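# Set the bar into both rack cradles

## Task

Lay the bar on the rack with each of its two ends sitting fully down in its own cradle. The rack is loose on the table, so it must finish upright on every one of its feet. The result only counts if it holds by itself once the grippers let go.

## Robot and tools

Robot: two arms, left_arm and right_arm, each a six-joint arm ending in a two-finger parallel gripper. Everything uses one scene frame: origin on the table top midway between the arms, +x out across the table, +z up, left_arm on the +y side. The names left and right say nothing about sides of a camera image. Bases sit at left_arm (-0.049, +0.232, 0) and right_arm (+0.012, -0.308, 0), nearly unrotated. A gripper's fingers point along its own +z axis and close along its own y axis. The reported hand point (end_effector_position) lies between the finger pads, just under 1 cm short of the tips; at long reach the printed value may be somewhat off.

Row format (used by every moving call): 16 numbers, always both arms, even if one stays still. First left_arm: x, y, z, qw, qx, qy, qz, opening; then right_arm in the same order. x, y, z are an absolute target position in metres in the scene frame; the quaternion is an absolute target orientation, w first, same frame. opening runs -1 (closed) to +1 (fully open, 0.087 m). So each row is two absolute gripper poses plus openings, not offsets.

execute_actions: argument actions is a list holding zero or one item. Empty list: sends nothing, just reports the state. An item with rows (1 to 15 rows) and optional steps (1 to 15, default 15): each row drives one control step of 1/30 s, the last row repeating if steps outnumber rows. An item with only steps (up to 300) is a wait counted from the previous result. Optional pictures (true/false) chooses whether images come back. A refused call moves nothing; it is refused if any target lies over 0.6 m from that arm's last reported position along any axis of its gripper.

move: argument target is one 16-number row as above (absolute poses); optional speed in m/s, 0.002 to 0.5, default 0.25, with turning capped at twice that in rad/s. Both grippers travel straight lines ending together, taking 0.5 to 10 s; longer paths are cut off at 10 s. Rotation takes the shorter direction. Openings are applied at the start. Paths ignore obstacles and the other arm. The result adds a move: line: done, off_target, moving, held or fault, plus which limits acted (paced = the pose sent was clipped; held = a check blocked some steps, after which the arm may surge faster than speed), and each gripper's remaining distance to its target. If only one arm is named, the other finished fine.

wait: seconds from 0 to 10; lets physics run with no new command. zoom_image: camera (cam_head_left, cam_head_right, cam_left_wrist, cam_right_wrist) and region [x0, y0, x1, y1] in pixels of that camera's last 504x504 image, top-left origin, at most 504 by 504. read_manual: returns only URDF licence texts. finished_scene: pass the current scene's number; irreversible, and the result reports success.

Result lines: the state line gives each gripper's pose as left_arm: ... | right_arm: .... grip_measured is the finger opening on the command scale (the last joint value gives metres); each gripper may read off by about 1 mm, consistently. "pose unreachable" means the clearance check altered or blocked a command for the named arm; HELD marks control steps where part of your row was withheld. "Hand target" shows where the controller is currently driving each gripper. FAULT or OVER-TEMPERATURE FAULT lines mean an arm was stopped; MOTOR HOT warns from 75 °C. Camera calibration (intrinsics K, distortion, world-to-camera transforms) is provided per camera and may be slightly off.

Control behaviour: each step the command is clipped to 70 mm and 16 degrees from the measured pose, then solved by damped inverse kinematics, position before orientation. After an action ends, an arm continues only to its last clipped pose, so check the reported pose and send the remainder. Joint friction can leave the gripper up to about 31 mm short, and tiny commands may do nothing. Grippers lag and can overshoot speed, especially with the arm stretched out. To hold an orientation, keep resending your own target quaternion rather than the drifted reported one. To park an arm, resend its full last reported pose and desired opening in every call. The simulation keeps running while you think.

Gripping: command an opening below grip_measured to hold; about 0.02 below is firm, less is gentler. Pads give roughly 20 N; a fast close can squeeze harder or even bounce open. Holding loads heats motors; at 90 °C an arm stops for 10 s, at 100 °C it goes limp and drops.

Avoid: dropping or knocking anything off the table (fails the task), tipping or shoving the loose rack, arms colliding or pressing on each other, fast contacts, and targets set deep past a contact (they press harder). Loose objects may occasionally be nudged by outside disturbances, so confirm the final state before ending.

Each tool is called after ">>>" as name(argument=value, ...) on one line, values as JSON.

## Session

>>> execute_actions(actions=[])

Scene clock: 0.00 s of 4070.00 s.
left_arm: end_effector_position=(+0.3905, +0.1187, +0.3830) grip_measured=-1.000 end_effector_quat_wxyz=(+0.584, -0.017, +0.805, -0.104) | right_arm: end_effector_position=(+0.4215, -0.3538, +0.1784) grip_measured=+0.999 end_effector_quat_wxyz=(+0.396, +0.601, +0.693, +0.035)
Joint positions: left_arm=[-0.288  1.513  1.764 -0.554 -0.115 -0.233  0.   ] | right_arm=[-0.069  1.506  1.259 -0.602  0.428  1.243  0.087]
Joint velocities: left_arm=[ 0.012 -0.007 -0.012 -0.022 -0.037 -0.066  0.   ] | right_arm=[-0.002 -0.002  0.002 -0.022 -0.007  0.007 -0.   ]
Hand target (left_arm): +0.390, +0.119, +0.383; +0.584, -0.017, +0.805, -0.104
Hand target (right_arm): +0.422, -0.354, +0.178; +0.396, +0.601, +0.693, +0.035

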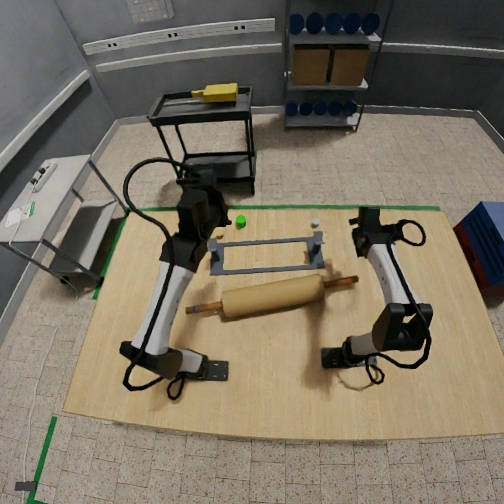

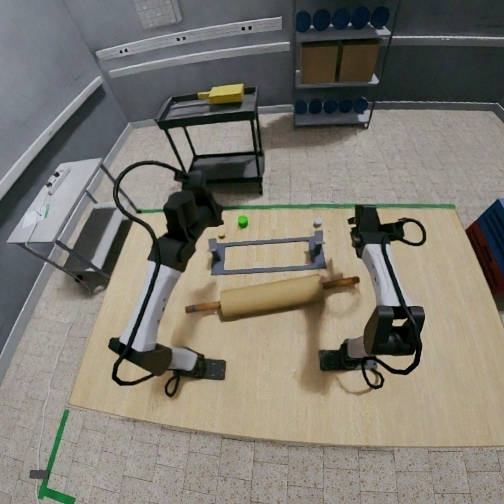

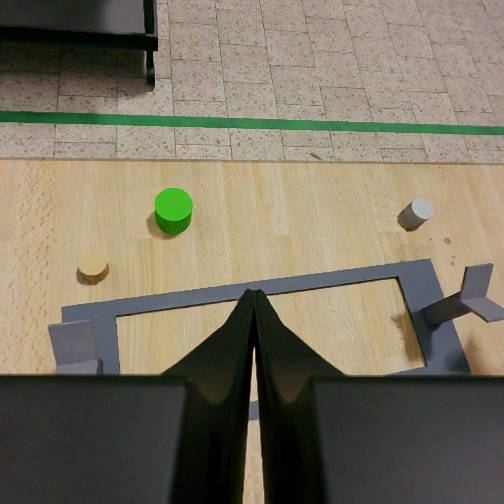

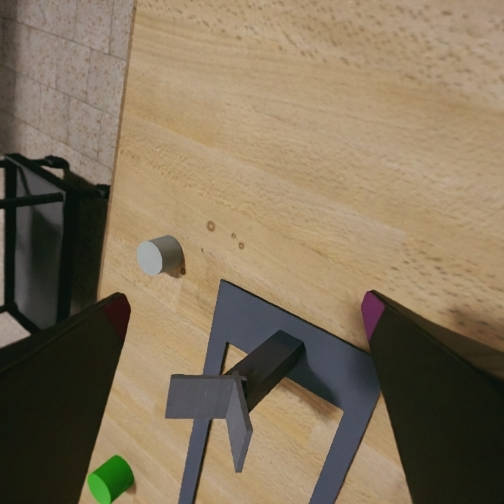

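>>> zoom_image(camera="cam_head_left", region=[170, 200, 380, 340])

>>> zoom_image(camera="cam_head_right", region=[170, 200, 380, 340])

Region (170, 200, 380, 340) of cam_head_left's 504x504 image, scaled by 2.400, with more detail than that image has.

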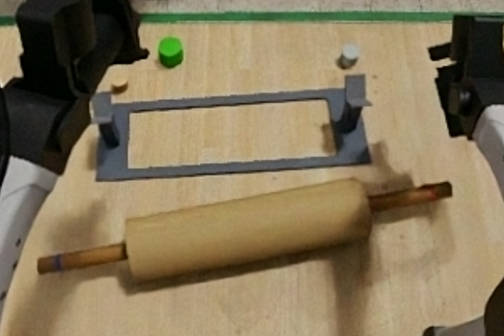

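Region (170, 200, 380, 340) of cam_head_right's 504x504 image, scaled by 2.400, with more detail than that image has.

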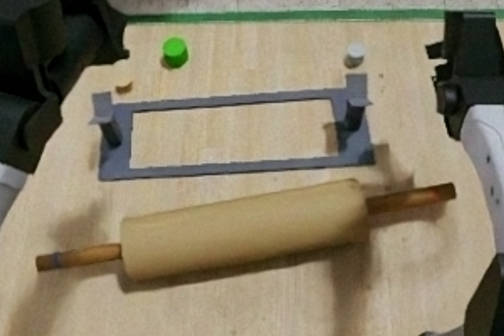

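>>> move(target=[0.158,0.274,0.15,0,-0.783,0.623,0,1,0.294,-0.318,0.15,0,0.623,0.783,0,1])

Scene clock: 21.10 s of 4070.00 s.
left_arm: end_effector_position=(+0.1572, +0.2739, +0.1613) grip_measured=+0.999 end_effector_quat_wxyz=(-0.012, +0.777, -0.629, +0.005) | right_arm: end_effector_position=(+0.2922, -0.3149, +0.1504) grip_measured=+0.999 end_effector_quat_wxyz=(+0.004, +0.617, +0.787, +0.001)
Joint positions: left_arm=[ 0.383  1.335  1.258 -1.467 -0.003 -1.383  0.087] | right_arm=[-0.209  1.648  1.501 -1.415  0.002  1.168  0.087]
Joint velocities: left_arm=[-0.002  0.007 -0.017 -0.051 -0.037  0.037 -0.001] | right_arm=[-0.017  0.017 -0.002  0.007  0.007  0.022  0.001]
Hand target (left_arm): +0.151, +0.272, +0.156; +0.004, +0.781, -0.625, +0.001
Hand target (right_arm): +0.294, -0.316, +0.152; -0.000, +0.618, +0.787, +0.002
Off the commanded pose (left_arm): 0.011 m, 2 deg.
Off the commanded pose (right_arm): 0.004 m, 1 deg.
After step 90, 13.53 s passed at rest.
move: off_target (left_arm)
camera_calibration (this result's frames):
cam_left_wrist: T_world_to_cam=[[0.980108, 0.197019, 0.0239333, -0.213398], [0.107316, -0.627539, 0.771153, 0.0533519], [0.166951, -0.753245, -0.636199, 0.421739], [0, 0, 0, 1]] pos_world=[0.133018, 0.393196, 0.232275]
cam_right_wrist: T_world_to_cam=[[-0.973082, -0.230452, 0.00163248, 0.207195], [-0.145468, 0.619703, 0.771237, 0.145091], [-0.178745, 0.75024, -0.636545, 0.52529], [0, 0, 0, 1]] pos_world=[0.316616, -0.436259, 0.222134]

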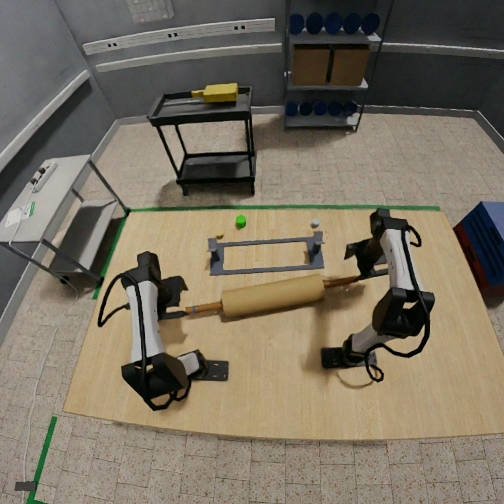

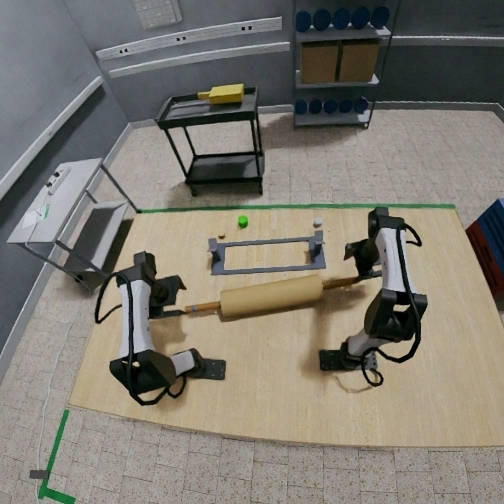

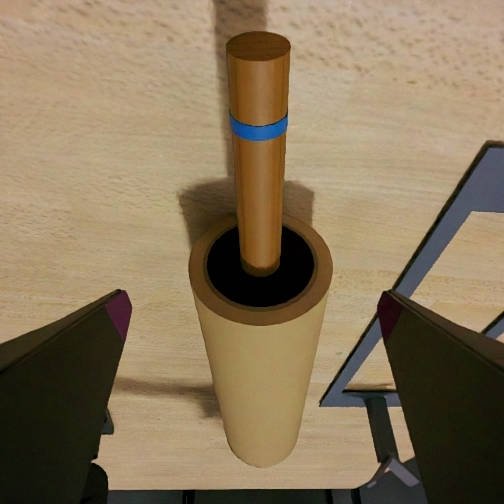

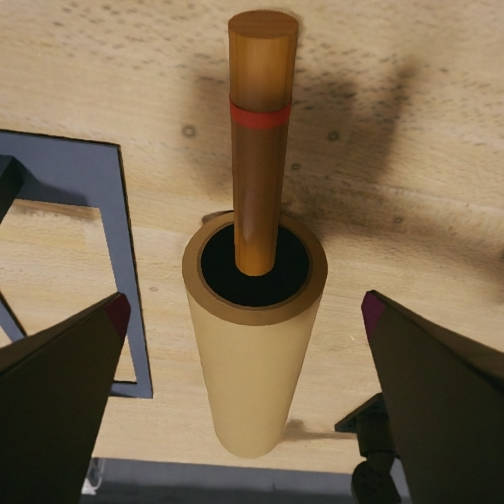

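>>> move(target=[0.162,0.272,0.048,0,-0.783,0.623,0,0.4,0.29,-0.318,0.048,0,0.623,0.783,0,0.4], speed=0.12)

Scene clock: 26.67 s of 4070.00 s.
left_arm: end_effector_position=(+0.1633, +0.2759, +0.0558) grip_measured=+0.400 end_effector_quat_wxyz=(-0.011, +0.785, -0.620, +0.005) | right_arm: end_effector_position=(+0.2884, -0.3159, +0.0532) grip_measured=+0.400 end_effector_quat_wxyz=(+0.001, +0.619, +0.785, +0.000)
Joint positions: left_arm=[ 0.383  1.381  0.871 -1.037 -0.001 -1.408  0.061] | right_arm=[-0.216  1.678  1.143 -1.034  0.001  1.167  0.061]
Joint velocities: left_arm=[ 0.022 -0.012 -0.007  0.007 -0.037  0.037 -0.   ] | right_arm=[-0.007  0.022 -0.007 -0.022  0.007 -0.007 -0.   ]
Hand target (left_arm): +0.160, +0.272, +0.048; -0.000, +0.783, -0.623, -0.000
Hand target (right_arm): +0.289, -0.318, +0.048; +0.000, +0.623, +0.783, +0.000
Off the commanded pose (left_arm): 0.009 m, 1 deg.
Off the commanded pose (right_arm): 0.006 m, 0 deg.
After step 90, 1.03 s passed at rest.
move: done
camera_calibration (this result's frames):
cam_left_wrist: T_world_to_cam=[[0.974958, 0.221279, 0.0221985, -0.22304], [0.123619, -0.622216, 0.773024, 0.131046], [0.184866, -0.750922, -0.633989, 0.351448], [0, 0, 0, 1]] pos_world=[0.136284, 0.394802, 0.126463]
cam_right_wrist: T_world_to_cam=[[-0.974264, -0.225265, 0.0080295, 0.205097], [-0.136738, 0.618955, 0.773432, 0.217256], [-0.179197, 0.75243, -0.633828, 0.464106], [0, 0, 0, 1]] pos_world=[0.312693, -0.437478, 0.124484]

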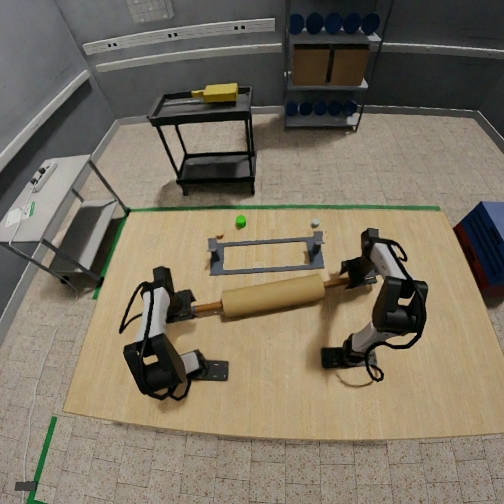

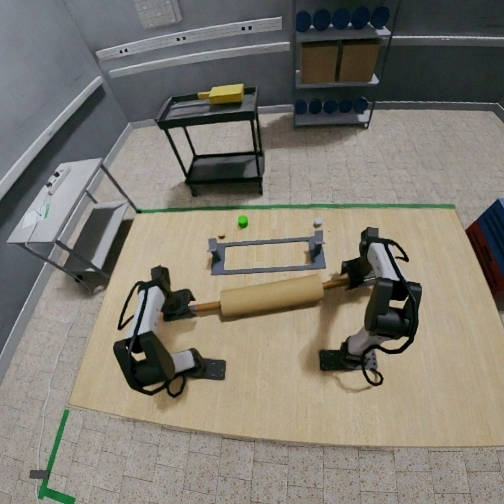

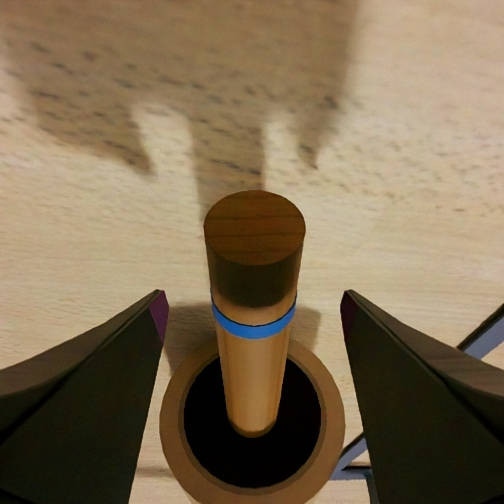

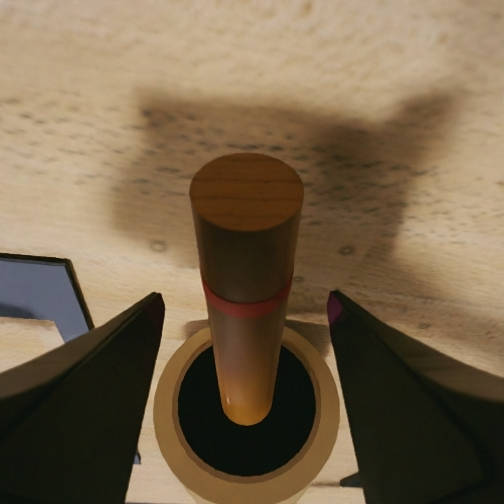

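Go a little deeper, then close.

>>> move(target=[0.162,0.272,0.036,0,-0.783,0.623,0,-0.1,0.29,-0.318,0.038,0,0.623,0.783,0,-0.1], speed=0.05)

>>> move(target=[0.162,0.272,0.036,0,-0.783,0.623,0,-0.42,0.29,-0.318,0.038,0,0.623,0.783,0,-0.42], speed=0.05)

Scene clock: 31.03 s of 4070.00 s.
left_arm: end_effector_position=(+0.1651, +0.2767, +0.0443) grip_measured=-0.100 end_effector_quat_wxyz=(-0.011, +0.785, -0.620, +0.006) | right_arm: end_effector_position=(+0.2901, -0.3161, +0.0442) grip_measured=-0.100 end_effector_quat_wxyz=(+0.003, +0.619, +0.785, +0.001)
Joint positions: left_arm=[ 0.383  1.402  0.84  -0.983 -0.001 -1.408  0.039] | right_arm=[-0.216  1.69   1.12  -0.994  0.001  1.167  0.039]
Joint velocities: left_arm=[ 0.002  0.002 -0.012 -0.022  0.022  0.037  0.   ] | right_arm=[-0.012  0.012  0.012  0.007 -0.022 -0.022  0.001]
Hand target (left_arm): +0.161, +0.272, +0.036; -0.000, +0.782, -0.623, -0.000
Hand target (right_arm): +0.290, -0.318, +0.038; -0.000, +0.623, +0.783, -0.000
Off the commanded pose (left_arm): 0.010 m, 2 deg.
Off the commanded pose (right_arm): 0.006 m, 1 deg.
After step 90, 0.47 s passed at rest.
move: done
camera_calibration (this result's frames):
cam_left_wrist: T_world_to_cam=[[0.974926, 0.221265, 0.023701, -0.224825], [0.122531, -0.622672, 0.77283, 0.140528], [0.185758, -0.750548, -0.63417, 0.344136], [0, 0, 0, 1]] pos_world=[0.138042, 0.395539, 0.114965]
cam_right_wrist: T_world_to_cam=[[-0.974291, -0.22526, 0.00380585, 0.206929], [-0.140225, 0.619549, 0.772332, 0.22584], [-0.176334, 0.751942, -0.635208, 0.458016], [0, 0, 0, 1]] pos_world=[0.314041, -0.437708, 0.115725]

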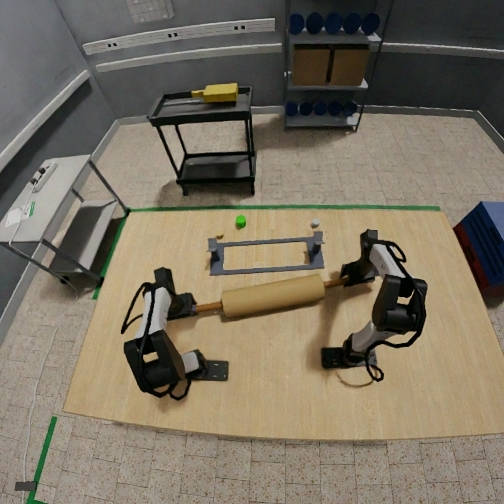

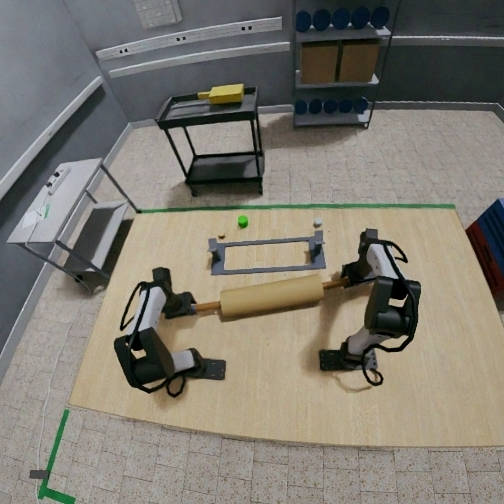

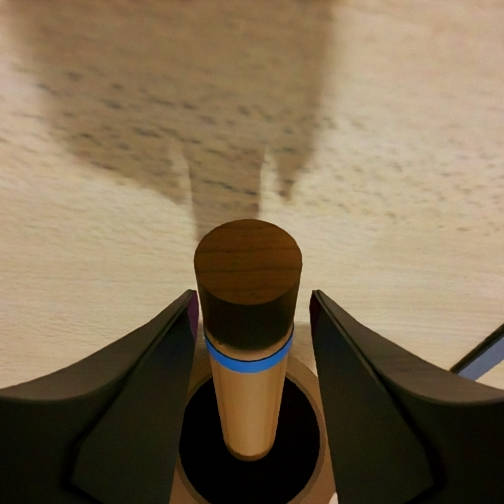

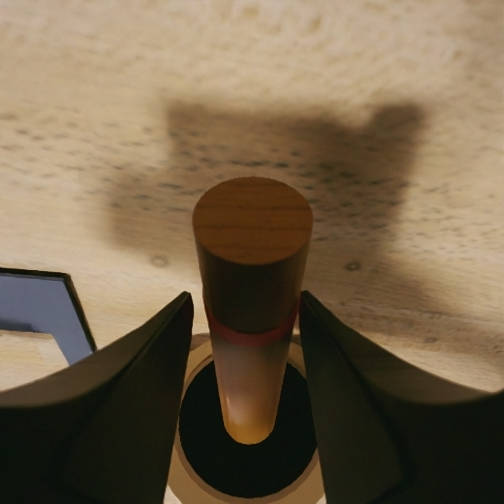

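Scene clock: 31.73 s of 4070.00 s.
left_arm: end_effector_position=(+0.1644, +0.2764, +0.0443) grip_measured=-0.370 end_effector_quat_wxyz=(-0.010, +0.784, -0.620, +0.005) | right_arm: end_effector_position=(+0.2896, -0.3161, +0.0442) grip_measured=-0.373 end_effector_quat_wxyz=(+0.002, +0.621, +0.784, +0.000)
Joint positions: left_arm=[ 0.383  1.402  0.84  -0.986 -0.001 -1.407  0.028] | right_arm=[-0.216  1.69   1.12  -0.997  0.001  1.171  0.027]
Joint velocities: left_arm=[ 0.012 -0.002 -0.002  0.022  0.037 -0.081 -0.001] | right_arm=[-0.007 -0.007 -0.007  0.007  0.007  0.007 -0.001]
Hand target (left_arm): +0.162, +0.272, +0.036; -0.000, +0.782, -0.623, -0.000
Hand target (right_arm): +0.290, -0.318, +0.038; -0.000, +0.623, +0.782, -0.000
Off the commanded pose (left_arm): 0.010 m, 1 deg.
Off the commanded pose (right_arm): 0.007 m, 0 deg.
move: done
camera_calibration (this result's frames):
cam_left_wrist: T_world_to_cam=[[0.975157, 0.220547, 0.0206922, -0.223749], [0.124238, -0.621867, 0.773205, 0.139909], [0.183396, -0.751426, -0.633818, 0.344662], [0, 0, 0, 1]] pos_world=[0.137599, 0.39534, 0.114905]
cam_right_wrist: T_world_to_cam=[[-0.975046, -0.221913, 0.00640844, 0.207592], [-0.136018, 0.619955, 0.772758, 0.224588], [-0.175458, 0.752602, -0.634669, 0.457811], [0, 0, 0, 1]] pos_world=[0.313286, -0.437717, 0.115676]

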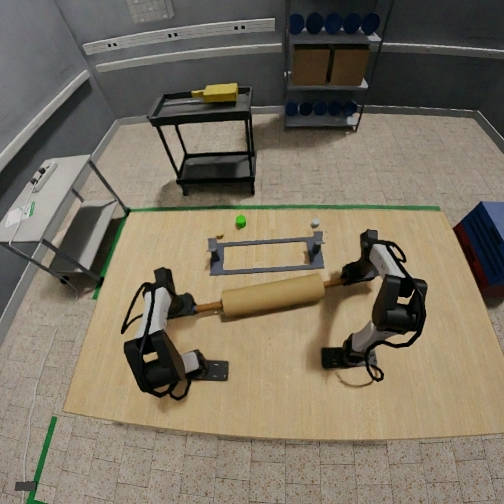

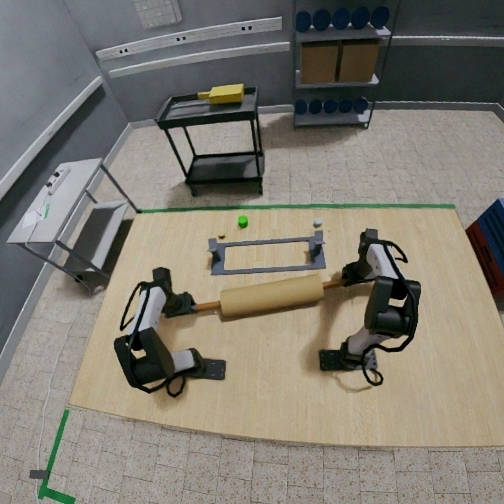

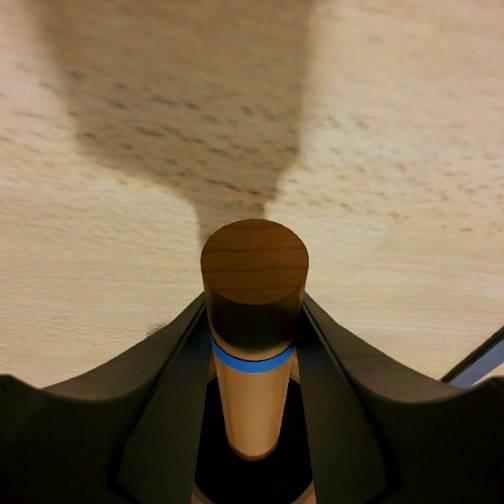

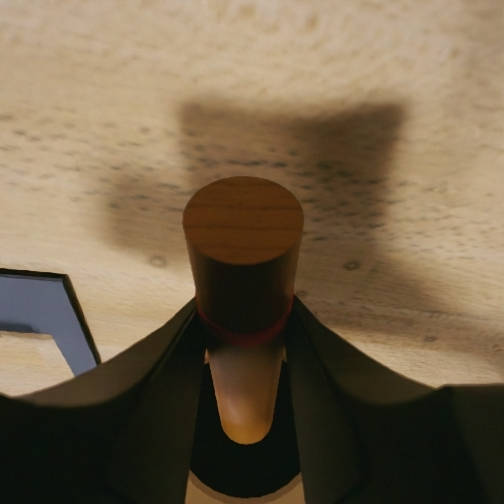

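>>> move(target=[0.231,0.318,0.2,-0.128,0.726,-0.666,0.118,-0.41,0.288,-0.286,0.2,0.118,0.666,0.726,0.128,-0.41], speed=0.08)

>>> move(target=[0.40,0.318,0.21,-0.128,0.726,-0.666,0.118,-0.41,0.457,-0.286,0.21,0.118,0.666,0.726,0.128,-0.41], speed=0.08)

Scene clock: 42.50 s of 4070.00 s.
left_arm: end_effector_position=(+0.2209, +0.3159, +0.1822) grip_measured=-0.370 end_effector_quat_wxyz=(-0.104, +0.737, -0.661, +0.095) | right_arm: end_effector_position=(+0.2774, -0.2880, +0.1758) grip_measured=-0.373 end_effector_quat_wxyz=(+0.086, +0.664, +0.737, +0.094)
Joint positions: left_arm=[ 0.496  1.424  1.373 -1.261  0.111 -1.184  0.028] | right_arm=[-0.163  1.344  1.29  -1.267 -0.054  1.358  0.027]
Joint velocities: left_arm=[-0.017  0.022  0.007 -0.022  0.022 -0.022 -0.001] | right_arm=[-0.002 -0.002  0.002 -0.051 -0.007  0.007 -0.   ]
Hand target (left_arm): +0.232, +0.319, +0.198; -0.127, +0.727, -0.665, +0.119
Hand target (right_arm): +0.289, -0.286, +0.198; +0.119, +0.667, +0.724, +0.127
Off the commanded pose (left_arm): 0.021 m, 4 deg.
Off the commanded pose (right_arm): 0.027 m, 6 deg.
After step 90, 5.07 s passed at rest.
move: off_target (left_arm, right_arm)
camera_calibration (this result's frames):
cam_left_wrist: T_world_to_cam=[[0.956353, 0.0937, 0.276783, -0.292824], [-0.152339, -0.648425, 0.745881, 0.125342], [0.249362, -0.75549, -0.605849, 0.432999], [0, 0, 0, 1]] pos_world=[0.191164, 0.435838, 0.249891]
cam_right_wrist: T_world_to_cam=[[-0.965456, -0.0927815, -0.243488, 0.279536], [-0.248261, 0.611312, 0.751441, 0.136261], [0.0791272, 0.785932, -0.613229, 0.453288], [0, 0, 0, 1]] pos_world=[0.267841, -0.413616, 0.243641]

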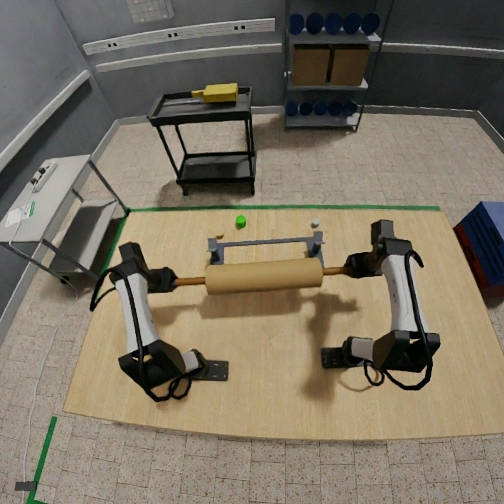

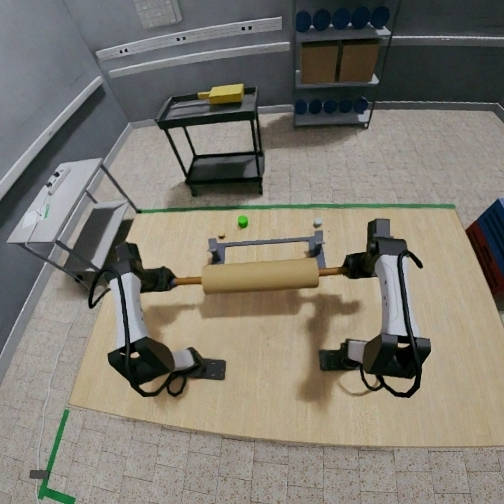

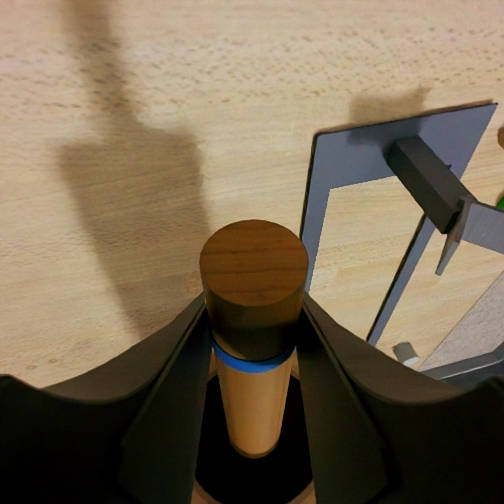

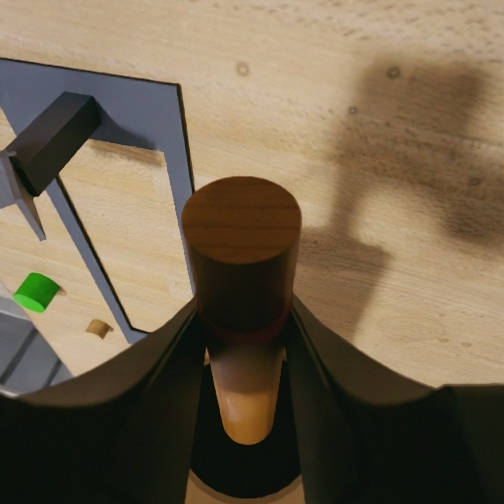

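Scene clock: 45.30 s of 4070.00 s.
left_arm: end_effector_position=(+0.3900, +0.3198, +0.1862) grip_measured=-0.370 end_effector_quat_wxyz=(-0.100, +0.735, -0.664, +0.094) | right_arm: end_effector_position=(+0.4427, -0.2873, +0.1867) grip_measured=-0.373 end_effector_quat_wxyz=(+0.084, +0.665, +0.736, +0.095)
Joint positions: left_arm=[ 0.301  2.081  2.173 -1.396  0.062 -1.367  0.028] | right_arm=[-0.114  2.011  2.076 -1.384 -0.045  1.408  0.027]
Joint velocities: left_arm=[ 0.002 -0.002  0.002 -0.022 -0.066 -0.037  0.   ] | right_arm=[-0.002 -0.002 -0.012 -0.022  0.022 -0.037 -0.001]
Hand target (left_arm): +0.399, +0.320, +0.207; -0.130, +0.725, -0.666, +0.116
Hand target (right_arm): +0.456, -0.287, +0.210; +0.118, +0.666, +0.725, +0.128
Off the commanded pose (left_arm): 0.026 m, 4 deg.
Off the commanded pose (right_arm): 0.027 m, 5 deg.
move: off_target (left_arm, right_arm)
camera_calibration (this result's frames):
cam_left_wrist: T_world_to_cam=[[0.958734, 0.088802, 0.27008, -0.454173], [-0.151319, -0.644848, 0.749182, 0.148492], [0.240689, -0.759135, -0.6048, 0.400579], [0, 0, 0, 1]] pos_world=[0.361486, 0.44018, 0.253686]
cam_right_wrist: T_world_to_cam=[[-0.965627, -0.0905552, -0.243648, 0.442634], [-0.247302, 0.608693, 0.753879, 0.16702], [0.0800394, 0.788221, -0.610165, 0.446], [0, 0, 0, 1]] pos_world=[0.433026, -0.413127, 0.254068]

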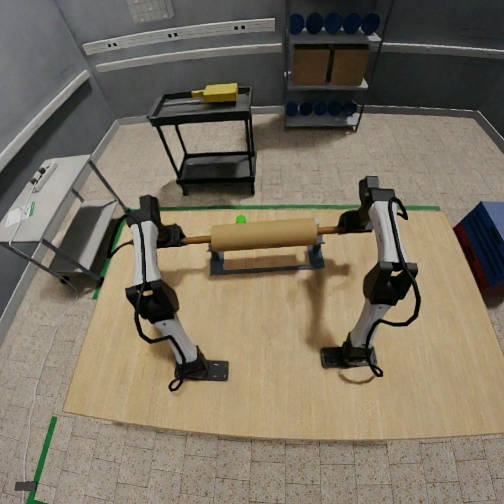

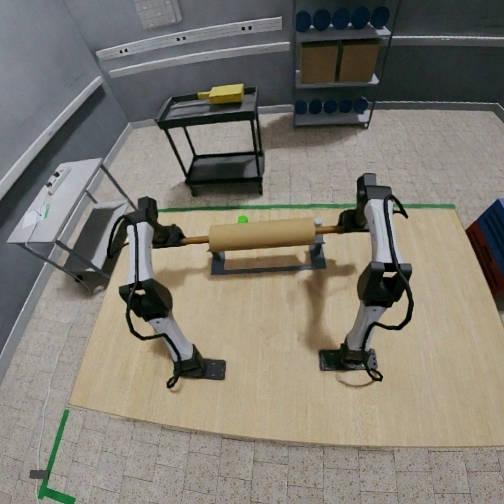

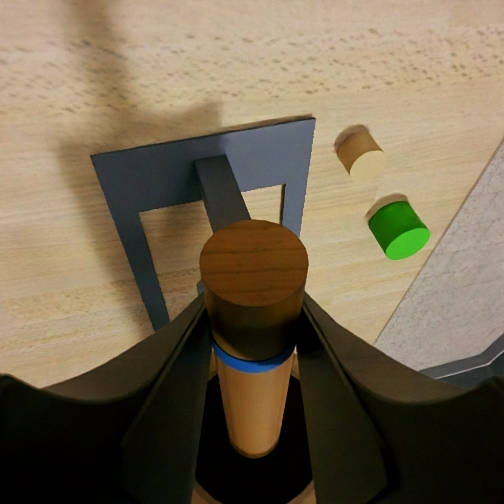

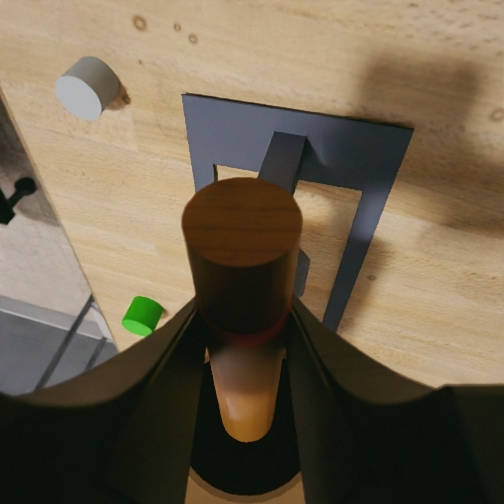

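>>> move(target=[0.424,0.318,0.165,-0.128,0.726,-0.666,0.118,-0.41,0.470,-0.286,0.165,0.118,0.666,0.726,0.128,-0.41], speed=0.04)

Scene clock: 51.40 s of 4070.00 s.
left_arm: end_effector_position=(+0.4106, +0.3209, +0.1529) grip_measured=-0.370 end_effector_quat_wxyz=(-0.105, +0.731, -0.668, +0.091) | right_arm: end_effector_position=(+0.4557, -0.2871, +0.1445) grip_measured=-0.373 end_effector_quat_wxyz=(+0.084, +0.669, +0.732, +0.095)
Joint positions: left_arm=[ 0.285  2.131  2.115 -1.281  0.05  -1.37   0.028] | right_arm=[-0.111  2.025  1.925 -1.219 -0.044  1.422  0.027]
Joint velocities: left_arm=[ 0.002  0.002 -0.012  0.066 -0.022 -0.051  0.   ] | right_arm=[ 0.022 -0.007  0.007 -0.037  0.007 -0.007 -0.001]
Hand target (left_arm): +0.423, +0.318, +0.165; -0.128, +0.726, -0.666, +0.118
Hand target (right_arm): +0.469, -0.286, +0.165; +0.118, +0.666, +0.725, +0.127
Off the commanded pose (left_arm): 0.018 m, 4 deg.
Off the commanded pose (right_arm): 0.025 m, 5 deg.
After step 90, 1.50 s passed at rest.
move: off_target (left_arm, right_arm)
camera_calibration (this result's frames):
cam_left_wrist: T_world_to_cam=[[0.958836, 0.0756503, 0.273699, -0.461408], [-0.159945, -0.652534, 0.740687, 0.184575], [0.234631, -0.753974, -0.613573, 0.378449], [0, 0, 0, 1]] pos_world=[0.383141, 0.440687, 0.22178]
cam_right_wrist: T_world_to_cam=[[-0.966835, -0.0786835, -0.242981, 0.448822], [-0.239486, 0.6099, 0.755426, 0.198527], [0.0887546, 0.788563, -0.608516, 0.414994], [0, 0, 0, 1]] pos_world=[0.444648, -0.413015, 0.211613]

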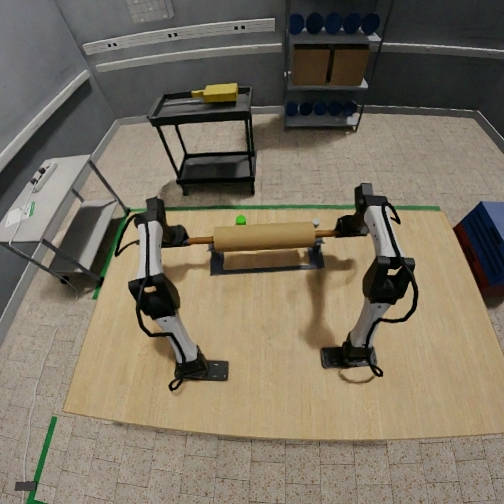

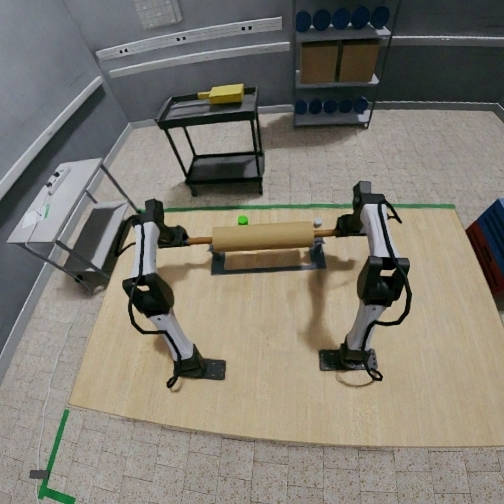

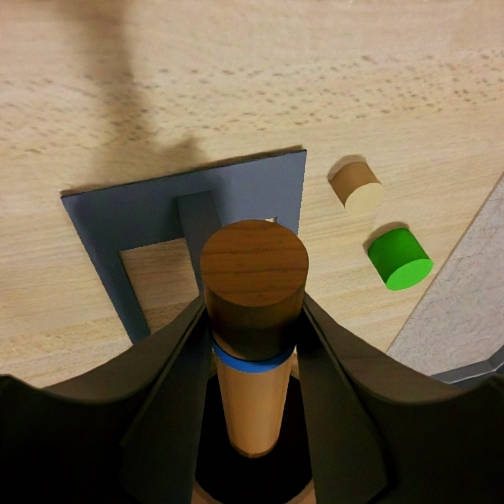

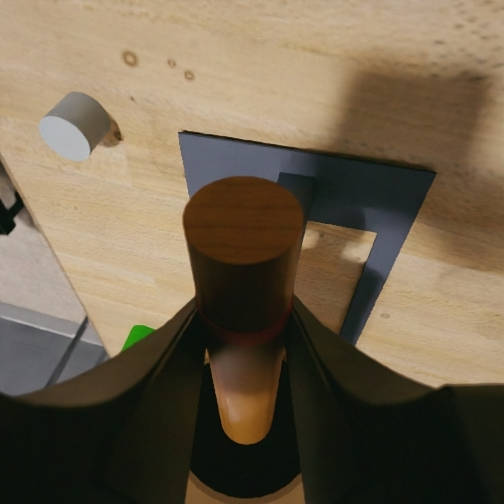

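>>> zoom_image(camera="cam_head_left", region=[180, 200, 350, 290])

Region (180, 200, 350, 290) of cam_head_left's 504x504 image, scaled by 2.965, with more detail than that image has; it fills the top 267 rows of this view, and the rest is white.

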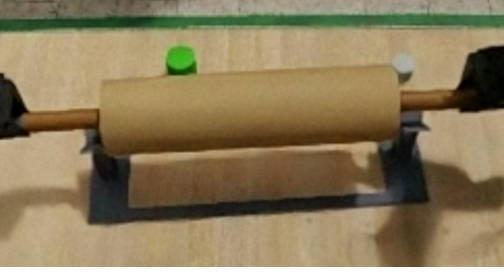

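>>> move(target=[0.429,0.312,0.135,-0.128,0.726,-0.666,0.118,-0.41,0.470,-0.292,0.14,0.118,0.666,0.726,0.128,-0.41], speed=0.03)

>>> zoom_image(camera="cam_head_left", region=[180, 200, 350, 290])

Scene clock: 60.90 s of 4070.00 s.
left_arm: end_effector_position=(+0.4160, +0.3182, +0.1132) grip_measured=-0.370 end_effector_quat_wxyz=(-0.100, +0.732, -0.669, +0.084) | right_arm: end_effector_position=(+0.4582, -0.2902, +0.1086) grip_measured=-0.373 end_effector_quat_wxyz=(+0.081, +0.671, +0.732, +0.088)
Joint positions: left_arm=[ 0.272  2.143  1.979 -1.148  0.039 -1.38   0.028] | right_arm=[-0.115  2.04   1.808 -1.102 -0.037  1.421  0.027]
Joint velocities: left_arm=[ 0.007  0.002 -0.017  0.051  0.022 -0.081  0.   ] | right_arm=[ 0.012 -0.002 -0.007  0.081 -0.037  0.037  0.001]
Hand target (left_arm): +0.428, +0.312, +0.135; -0.127, +0.725, -0.666, +0.117
Hand target (right_arm): +0.469, -0.292, +0.140; +0.118, +0.666, +0.726, +0.127
Off the commanded pose (left_arm): 0.026 m, 5 deg.
Off the commanded pose (right_arm): 0.034 m, 6 deg.
After step 90, 4.63 s passed at rest.
move: off_target (left_arm, right_arm)
camera_calibration (this result's frames):
cam_left_wrist: T_world_to_cam=[[0.96347, 0.0747038, 0.257187, -0.455244], [-0.147036, -0.65509, 0.741106, 0.208455], [0.223844, -0.751849, -0.620175, 0.355325], [0, 0, 0, 1]] pos_world=[0.389727, 0.437716, 0.182959]
cam_right_wrist: T_world_to_cam=[[-0.970559, -0.0762491, -0.228476, 0.443089], [-0.226097, 0.615429, 0.755068, 0.223601], [0.0830375, 0.784496, -0.61455, 0.397446], [0, 0, 0, 1]] pos_world=[0.447596, -0.415621, 0.176652]

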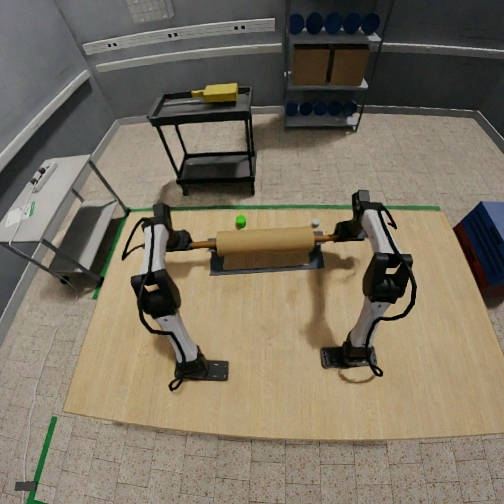

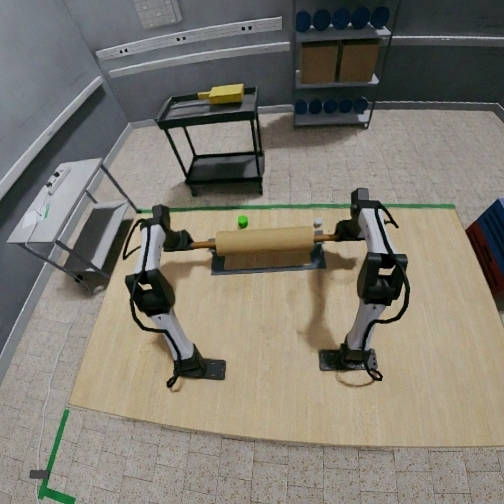

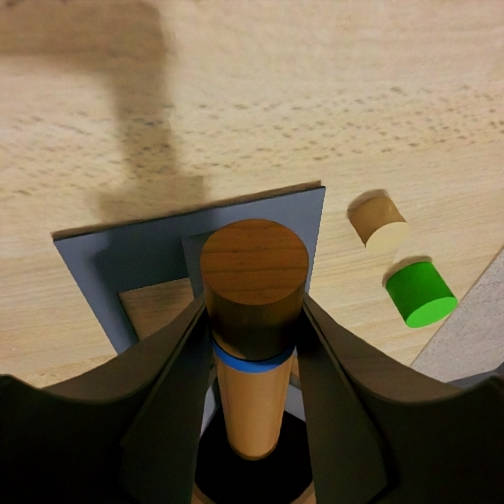

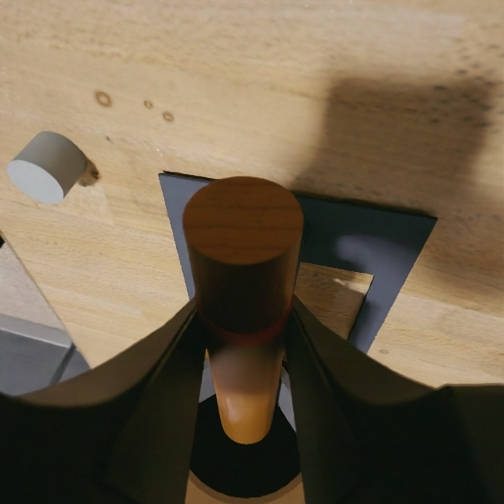

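Region (180, 200, 350, 290) of cam_head_left's 504x504 image, scaled by 2.965, with more detail than that image has; it fills the top 267 rows of this view, and the rest is white.

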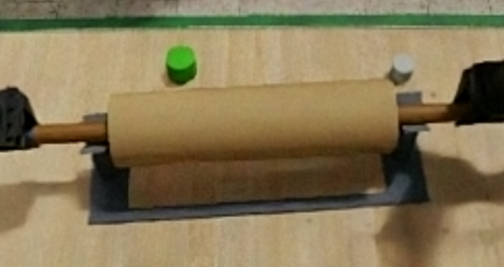

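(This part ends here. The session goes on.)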